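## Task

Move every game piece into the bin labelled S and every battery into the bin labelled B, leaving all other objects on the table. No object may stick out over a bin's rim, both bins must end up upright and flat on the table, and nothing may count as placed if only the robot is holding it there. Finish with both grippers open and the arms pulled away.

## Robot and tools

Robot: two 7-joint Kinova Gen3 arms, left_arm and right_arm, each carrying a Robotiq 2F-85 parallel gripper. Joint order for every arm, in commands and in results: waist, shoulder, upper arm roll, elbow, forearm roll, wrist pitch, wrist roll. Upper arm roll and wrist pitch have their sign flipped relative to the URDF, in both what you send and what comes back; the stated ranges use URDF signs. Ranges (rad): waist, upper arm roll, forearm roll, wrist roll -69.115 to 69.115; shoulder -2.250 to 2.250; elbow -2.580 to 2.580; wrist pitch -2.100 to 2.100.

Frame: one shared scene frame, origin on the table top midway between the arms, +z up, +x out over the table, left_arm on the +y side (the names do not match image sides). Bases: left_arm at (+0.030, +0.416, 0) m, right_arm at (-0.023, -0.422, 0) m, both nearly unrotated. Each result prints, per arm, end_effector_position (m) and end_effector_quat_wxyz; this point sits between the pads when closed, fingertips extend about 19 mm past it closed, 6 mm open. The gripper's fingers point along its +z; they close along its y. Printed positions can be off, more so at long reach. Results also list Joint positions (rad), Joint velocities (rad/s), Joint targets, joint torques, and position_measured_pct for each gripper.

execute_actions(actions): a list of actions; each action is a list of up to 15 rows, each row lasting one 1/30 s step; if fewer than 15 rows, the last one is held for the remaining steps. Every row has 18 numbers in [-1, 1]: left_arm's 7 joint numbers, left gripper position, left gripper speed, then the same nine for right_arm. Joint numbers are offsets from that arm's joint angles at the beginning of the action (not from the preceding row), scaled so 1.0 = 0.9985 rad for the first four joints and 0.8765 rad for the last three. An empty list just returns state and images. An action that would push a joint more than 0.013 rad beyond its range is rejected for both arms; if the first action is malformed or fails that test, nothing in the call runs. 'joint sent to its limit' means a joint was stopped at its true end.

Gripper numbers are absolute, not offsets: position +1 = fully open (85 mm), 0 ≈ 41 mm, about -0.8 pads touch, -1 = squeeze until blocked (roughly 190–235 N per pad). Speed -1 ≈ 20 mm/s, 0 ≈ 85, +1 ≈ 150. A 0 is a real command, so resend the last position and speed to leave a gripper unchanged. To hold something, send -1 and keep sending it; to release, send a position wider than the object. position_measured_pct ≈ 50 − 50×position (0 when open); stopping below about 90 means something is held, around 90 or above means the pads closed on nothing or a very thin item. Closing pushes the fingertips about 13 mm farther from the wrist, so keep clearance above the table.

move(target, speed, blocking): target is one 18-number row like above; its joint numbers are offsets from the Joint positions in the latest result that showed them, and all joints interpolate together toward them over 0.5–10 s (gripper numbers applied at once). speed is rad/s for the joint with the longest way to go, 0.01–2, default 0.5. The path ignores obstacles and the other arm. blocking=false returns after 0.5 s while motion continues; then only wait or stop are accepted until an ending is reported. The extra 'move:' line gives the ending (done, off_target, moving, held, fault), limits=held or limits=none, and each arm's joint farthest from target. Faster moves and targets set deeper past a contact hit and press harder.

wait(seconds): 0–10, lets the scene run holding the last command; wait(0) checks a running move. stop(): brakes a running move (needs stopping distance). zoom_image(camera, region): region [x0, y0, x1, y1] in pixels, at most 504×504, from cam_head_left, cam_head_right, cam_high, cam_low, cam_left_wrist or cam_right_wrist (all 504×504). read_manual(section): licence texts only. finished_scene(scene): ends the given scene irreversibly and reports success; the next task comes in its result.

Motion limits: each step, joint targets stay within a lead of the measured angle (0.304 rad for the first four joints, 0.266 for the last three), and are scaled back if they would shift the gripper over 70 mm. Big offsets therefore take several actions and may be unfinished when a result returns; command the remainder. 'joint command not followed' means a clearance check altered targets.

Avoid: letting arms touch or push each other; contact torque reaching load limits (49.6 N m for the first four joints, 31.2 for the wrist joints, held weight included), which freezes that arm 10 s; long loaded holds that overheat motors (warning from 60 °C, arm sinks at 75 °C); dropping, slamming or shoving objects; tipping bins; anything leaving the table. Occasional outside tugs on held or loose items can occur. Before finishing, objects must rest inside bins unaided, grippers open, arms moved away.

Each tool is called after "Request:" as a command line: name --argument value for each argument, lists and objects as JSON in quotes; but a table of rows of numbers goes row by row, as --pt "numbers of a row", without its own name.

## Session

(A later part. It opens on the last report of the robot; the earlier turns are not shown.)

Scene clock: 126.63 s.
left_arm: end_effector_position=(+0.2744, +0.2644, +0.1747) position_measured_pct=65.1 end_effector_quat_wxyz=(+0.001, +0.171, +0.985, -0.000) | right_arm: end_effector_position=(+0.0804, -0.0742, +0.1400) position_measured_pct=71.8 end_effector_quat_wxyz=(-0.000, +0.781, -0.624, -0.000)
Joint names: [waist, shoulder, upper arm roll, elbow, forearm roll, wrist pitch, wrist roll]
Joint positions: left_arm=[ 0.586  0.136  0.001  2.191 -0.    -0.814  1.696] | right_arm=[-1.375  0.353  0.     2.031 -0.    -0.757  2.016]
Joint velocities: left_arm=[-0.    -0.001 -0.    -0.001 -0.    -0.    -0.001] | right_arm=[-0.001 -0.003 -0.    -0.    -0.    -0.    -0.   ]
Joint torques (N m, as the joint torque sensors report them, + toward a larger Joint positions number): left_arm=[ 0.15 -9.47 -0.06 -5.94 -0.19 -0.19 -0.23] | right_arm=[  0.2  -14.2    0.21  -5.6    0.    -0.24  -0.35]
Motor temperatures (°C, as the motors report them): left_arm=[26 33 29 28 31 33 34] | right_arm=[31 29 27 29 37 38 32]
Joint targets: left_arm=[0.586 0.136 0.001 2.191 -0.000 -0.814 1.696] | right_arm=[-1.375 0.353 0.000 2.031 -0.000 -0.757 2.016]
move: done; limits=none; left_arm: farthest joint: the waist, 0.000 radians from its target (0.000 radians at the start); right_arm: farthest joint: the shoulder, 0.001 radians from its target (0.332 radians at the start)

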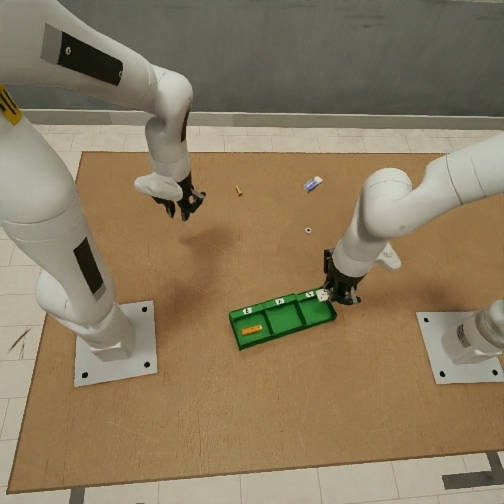

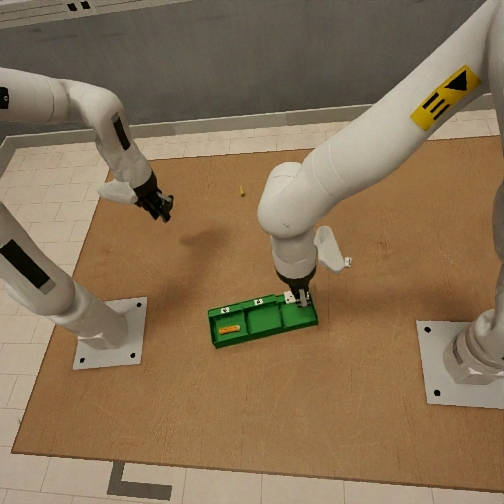

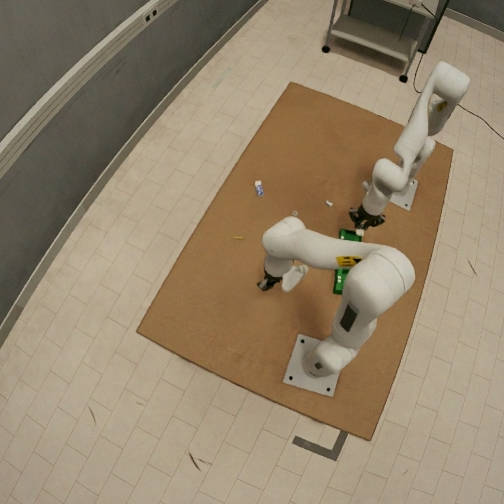

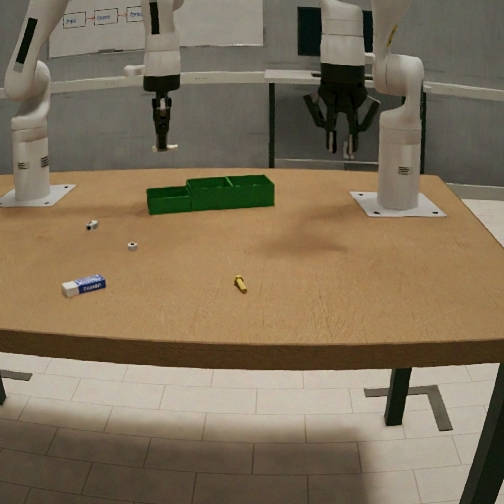

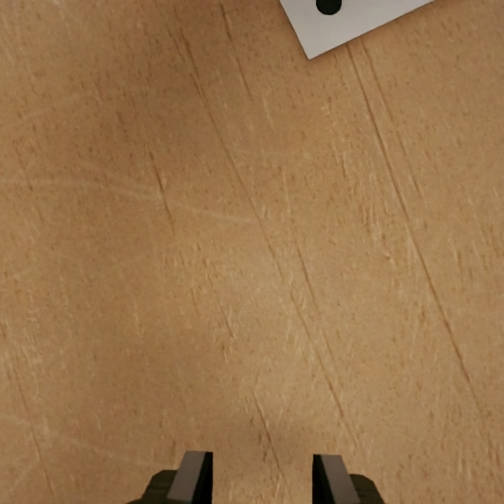

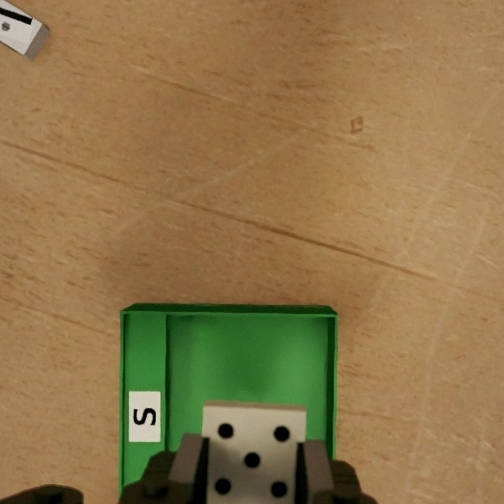

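Request:
move --target '[0,0,0,0,0,0,0,-0.3,0,0,0.239,0,0.104,0,0.391,0,-1,0]' --speed 0.3

Request:
execute_actions --actions '[[[0,0,0,0,0,0,0,-0.3,0,0,0,0,0,0,0,0,-0.05,-0.5]],[[0,0,0,0,0,0,0,-0.3,0,0,0,0,0,0,0,0,-0.05,-0.5]]]'

Request:
move --target '[0,0,0,0,0,0,0,-0.3,0,0,-0.239,0,-0.104,0,-0.391,0,-0.05,-0.5]' --speed 0.3

Scene clock: 137.97 s.
left_arm: end_effector_position=(+0.2744, +0.2644, +0.1747) position_measured_pct=65.1 end_effector_quat_wxyz=(+0.001, +0.171, +0.985, -0.000) | right_arm: end_effector_position=(+0.0805, -0.0741, +0.0352) position_measured_pct=71.8 end_effector_quat_wxyz=(-0.001, +0.781, -0.624, -0.000)
Joint names: [waist, shoulder, upper arm roll, elbow, forearm roll, wrist pitch, wrist roll]
Joint positions: left_arm=[ 0.586  0.136  0.001  2.191 -0.    -0.814  1.696] | right_arm=[-1.375  0.592  0.     2.134 -0.    -0.414  2.016]
Joint velocities: left_arm=[ 0.001  0.001 -0.     0.     0.    -0.001  0.002] | right_arm=[ 0.     0.004  0.     0.001  0.001  0.    -0.   ]
Joint torques (N m, as the joint torque sensors report them, + toward a larger Joint positions number): left_arm=[ 0.08 -9.42 -0.1  -5.82 -0.24 -0.29 -0.22] | right_arm=[  0.05 -16.04   0.06  -3.26  -0.07  -0.28  -0.4 ]
Motor temperatures (°C, as the motors report them): left_arm=[26 33 29 28 31 33 34] | right_arm=[31 29 27 29 37 38 32]
Joint targets: left_arm=[0.586 0.136 0.001 2.191 -0.000 -0.814 1.696] | right_arm=[-1.375 0.592 0.000 2.134 -0.000 -0.414 2.016]
move: done; limits=none; left_arm: farthest joint: the waist, 0.000 radians from its target (0.000 radians at the start); right_arm: farthest joint: the waist, 0.000 radians from its target (0.000 radians at the start)

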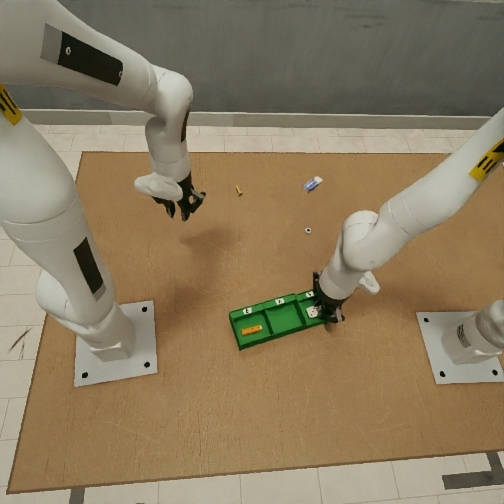

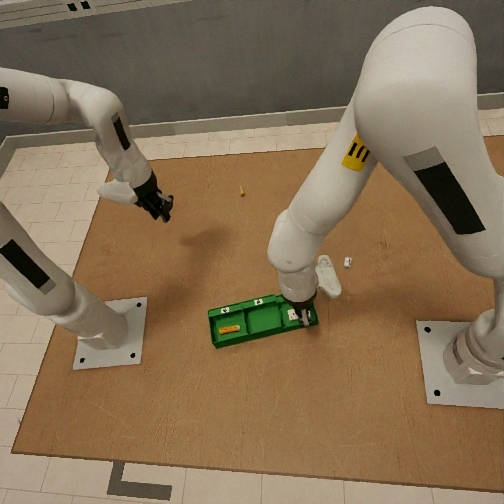

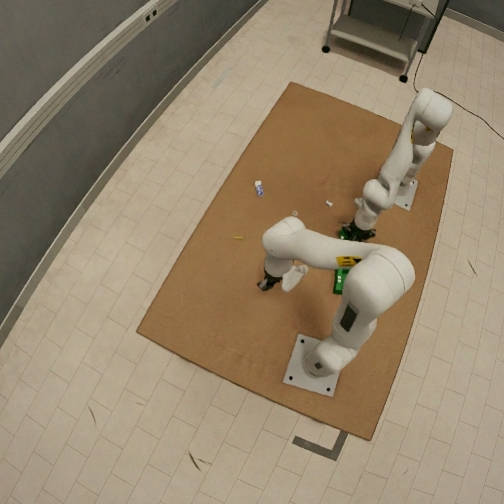

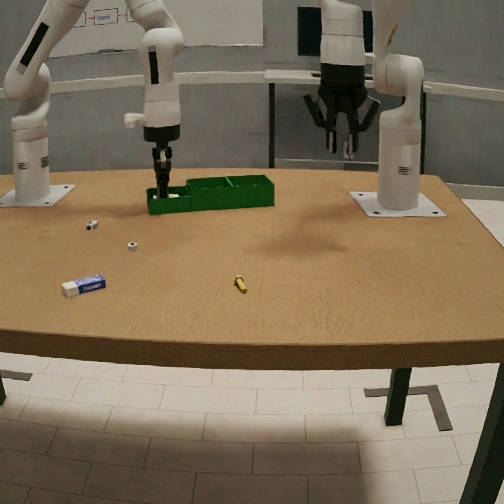

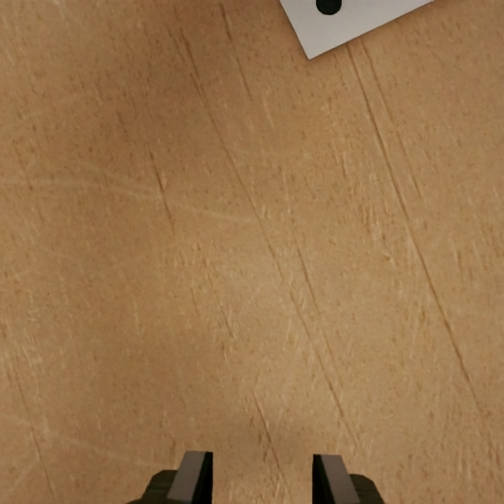

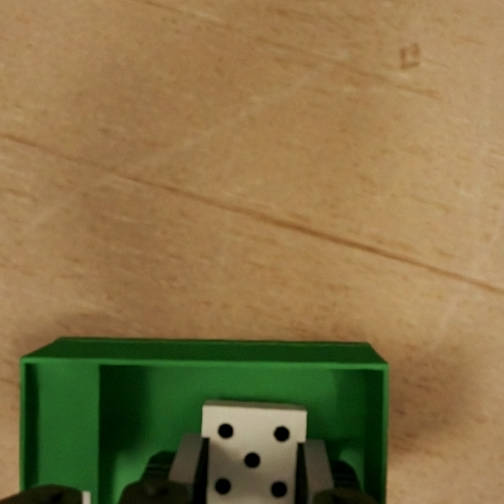

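Scene clock: 138.97 s.
left_arm: end_effector_position=(+0.2744, +0.2644, +0.1747) position_measured_pct=65.1 end_effector_quat_wxyz=(+0.001, +0.171, +0.985, -0.000) | right_arm: end_effector_position=(+0.0806, -0.0740, +0.0352) position_measured_pct=52.4 end_effector_quat_wxyz=(-0.001, +0.781, -0.624, -0.000)
Joint names: [waist, shoulder, upper arm roll, elbow, forearm roll, wrist pitch, wrist roll]
Joint positions: left_arm=[ 0.586  0.136  0.001  2.191 -0.    -0.814  1.696] | right_arm=[-1.375  0.591 -0.     2.134 -0.    -0.414  2.016]
Joint velocities: left_arm=[ 0.     0.001 -0.001  0.001 -0.     0.     0.002] | right_arm=[-0.     0.001 -0.     0.    -0.001 -0.001  0.   ]
Joint torques (N m, as the joint torque sensors report them, + toward a larger Joint positions number): left_arm=[ 0.17 -9.43 -0.07 -5.96 -0.12 -0.25 -0.29] | right_arm=[  0.03 -15.78   0.16  -3.15  -0.05  -0.21  -0.53]
Motor temperatures (°C, as the motors report them): left_arm=[26 33 29 28 31 33 34] | right_arm=[31 29 27 29 37 38 32]
Joint targets: left_arm=[0.586 0.136 0.001 2.191 -0.000 -0.814 1.696] | right_arm=[-1.375 0.591 0.000 2.134 -0.000 -0.414 2.016]

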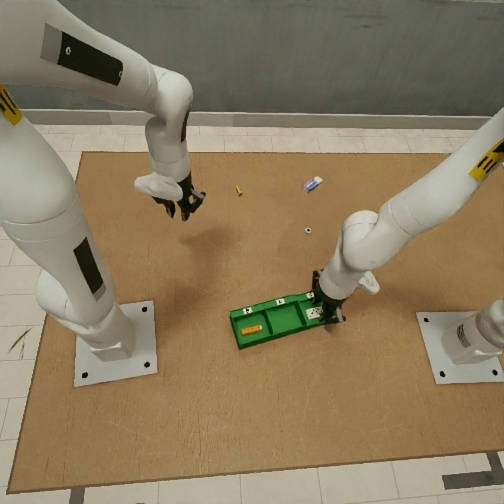

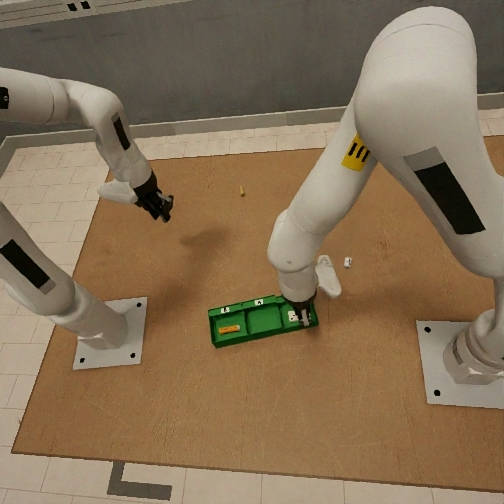

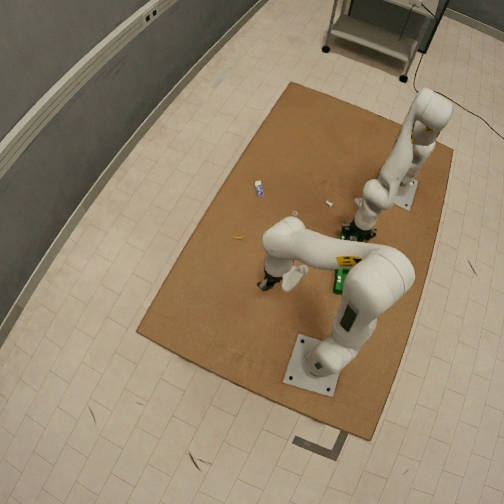

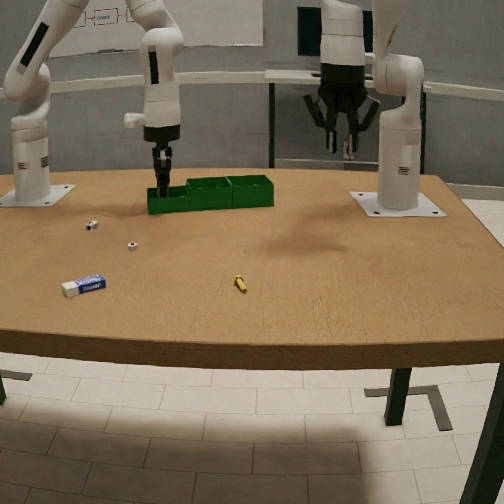

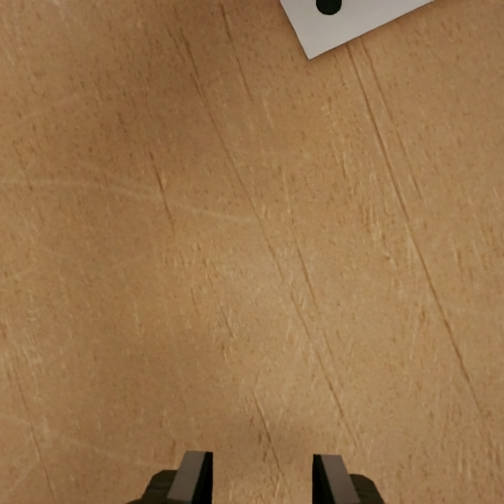

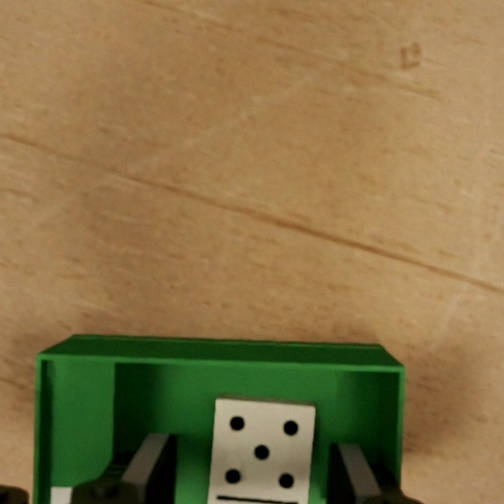

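Scene clock: 140.57 s.
left_arm: end_effector_position=(+0.2744, +0.2644, +0.1747) position_measured_pct=65.1 end_effector_quat_wxyz=(+0.001, +0.171, +0.985, -0.000) | right_arm: end_effector_position=(+0.0806, -0.0741, +0.1400) position_measured_pct=52.4 end_effector_quat_wxyz=(-0.000, +0.781, -0.624, -0.000)
Joint names: [waist, shoulder, upper arm roll, elbow, forearm roll, wrist pitch, wrist roll]
Joint positions: left_arm=[ 0.586  0.136  0.001  2.191 -0.    -0.814  1.696] | right_arm=[-1.375  0.353 -0.     2.03  -0.    -0.757  2.016]
Joint velocities: left_arm=[-0.     0.     0.001  0.     0.     0.    -0.   ] | right_arm=[ 0.    -0.002 -0.     0.     0.001 -0.     0.   ]
Joint torques (N m, as the joint torque sensors report them, + toward a larger Joint positions number): left_arm=[ 0.17 -9.48 -0.08 -6.   -0.19 -0.26 -0.29] | right_arm=[  0.01 -13.82   0.25  -5.53  -0.02  -0.26  -0.41]
Motor temperatures (°C, as the motors report them): left_arm=[26 33 29 28 31 33 34] | right_arm=[31 29 27 29 37 38 32]
Joint targets: left_arm=[0.586 0.136 0.001 2.191 -0.000 -0.814 1.696] | right_arm=[-1.375 0.353 -0.000 2.030 -0.000 -0.757 2.016]
move: done; limits=none; left_arm: farthest joint: the waist, 0.000 radians from its target (0.000 radians at the start); right_arm: farthest joint: the shoulder, 0.001 radians from its target (0.239 radians at the start)

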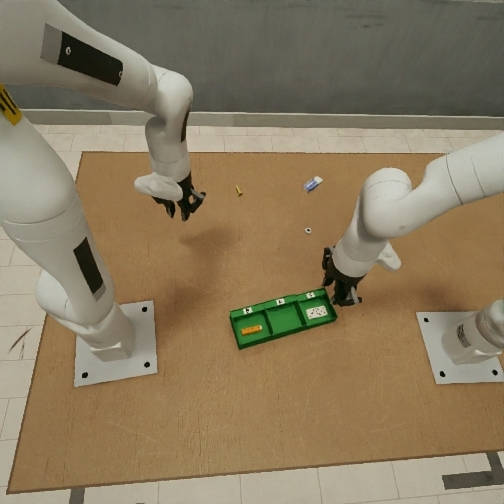

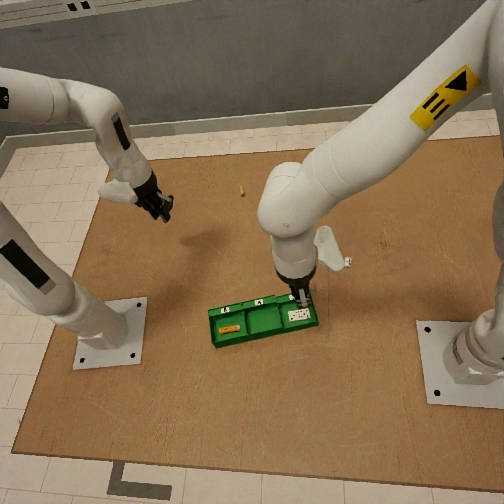

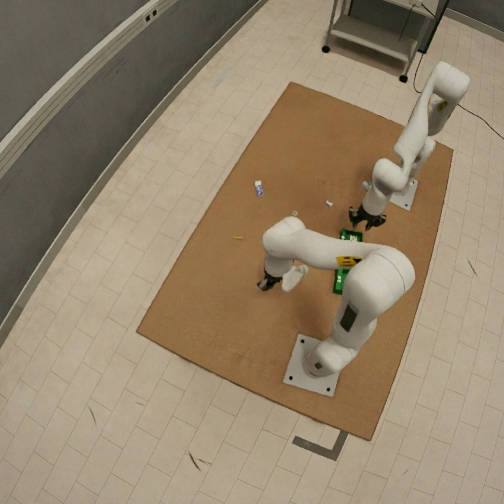

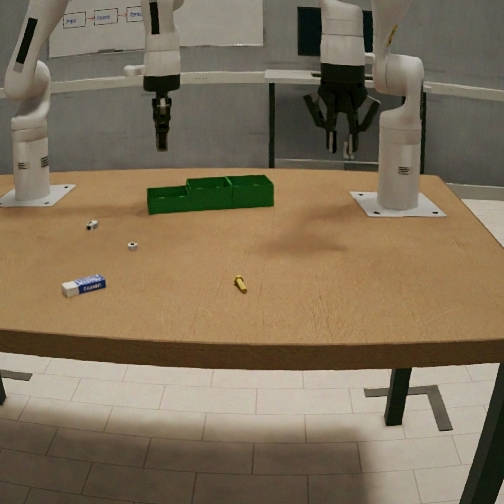

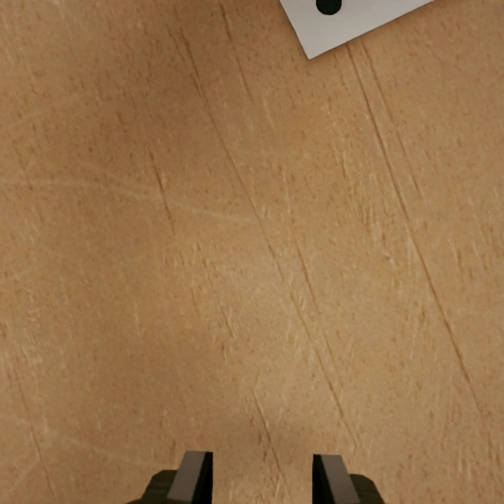

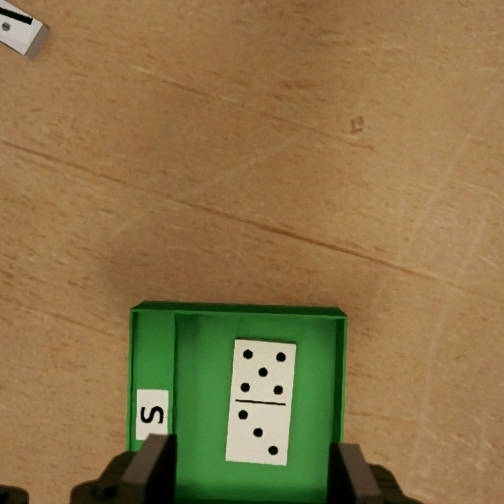

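Request:
move --target '[0,0,0,0,0,0,0,-0.3,0,0.7,-0.1,0,0,0,-0.11,0,-0.05,0]' --speed 0.8

Request:
finished_scene --scene 2

Scene clock: 144.97 s.
left_arm: end_effector_position=(+0.2744, +0.2644, +0.1747) position_measured_pct=65.1 end_effector_quat_wxyz=(+0.001, +0.171, +0.985, -0.000) | right_arm: end_effector_position=(+0.2660, -0.2329, +0.1752) position_measured_pct=52.4 end_effector_quat_wxyz=(+0.002, -0.521, +0.854, +0.000)
Joint names: [waist, shoulder, upper arm roll, elbow, forearm roll, wrist pitch, wrist roll]
Joint positions: left_arm=[ 0.586  0.136  0.001  2.191 -0.    -0.814  1.696] | right_arm=[-0.676  0.253 -0.     2.03  -0.    -0.853  2.016]
Joint velocities: left_arm=[ 0.001  0.    -0.     0.     0.     0.     0.001] | right_arm=[-0.     0.001  0.    -0.     0.001 -0.001 -0.   ]
Joint torques (N m, as the joint torque sensors report them, + toward a larger Joint positions number): left_arm=[ 0.07 -9.48 -0.06 -5.92 -0.23 -0.21 -0.23] | right_arm=[  0.43 -12.64   0.28  -6.27   0.04  -0.19  -0.38]
Motor temperatures (°C, as the motors report them): left_arm=[26 33 29 28 31 33 34] | right_arm=[31 29 27 29 37 38 32]
Joint targets: left_arm=[0.586 0.136 0.001 2.191 -0.000 -0.814 1.696] | right_arm=[-0.676 0.253 -0.000 2.030 -0.000 -0.853 2.016]
move: done; limits=none; left_arm: farthest joint: the waist, 0.000 radians from its target (0.000 radians at the start); right_arm: farthest joint: the waist, 0.000 radians from its target (0.699 radians at the start)

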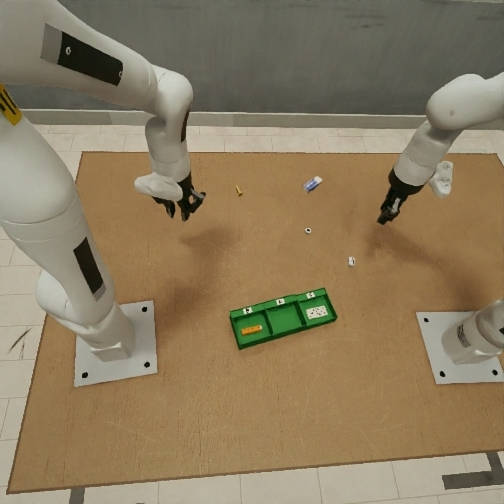

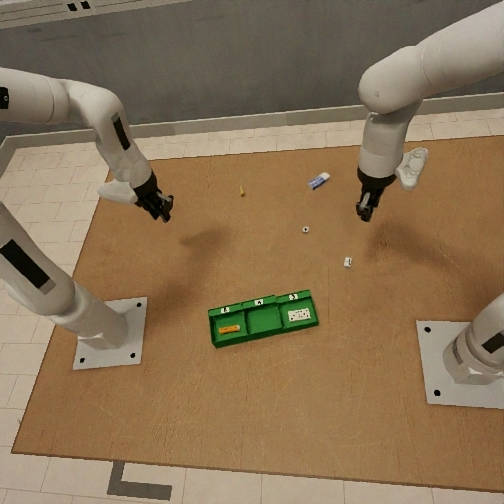

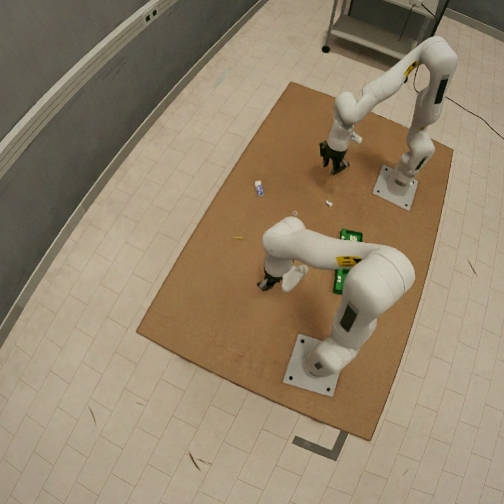

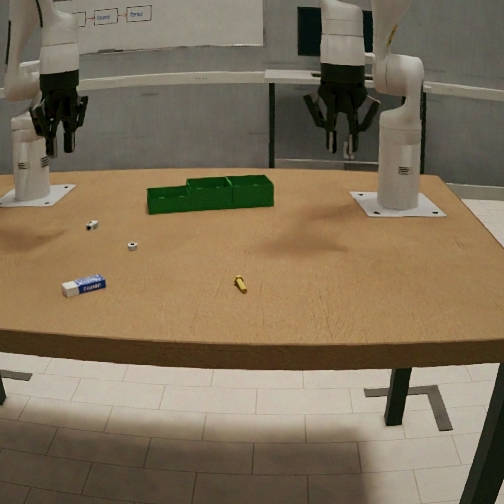

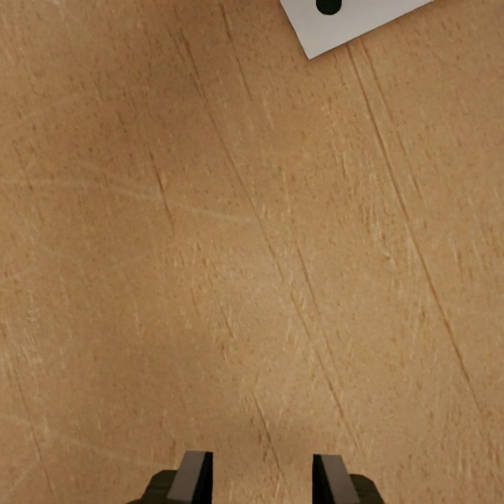

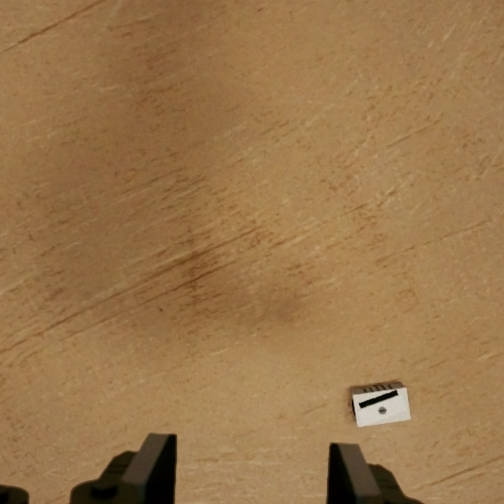

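The scene is finished: the task was done.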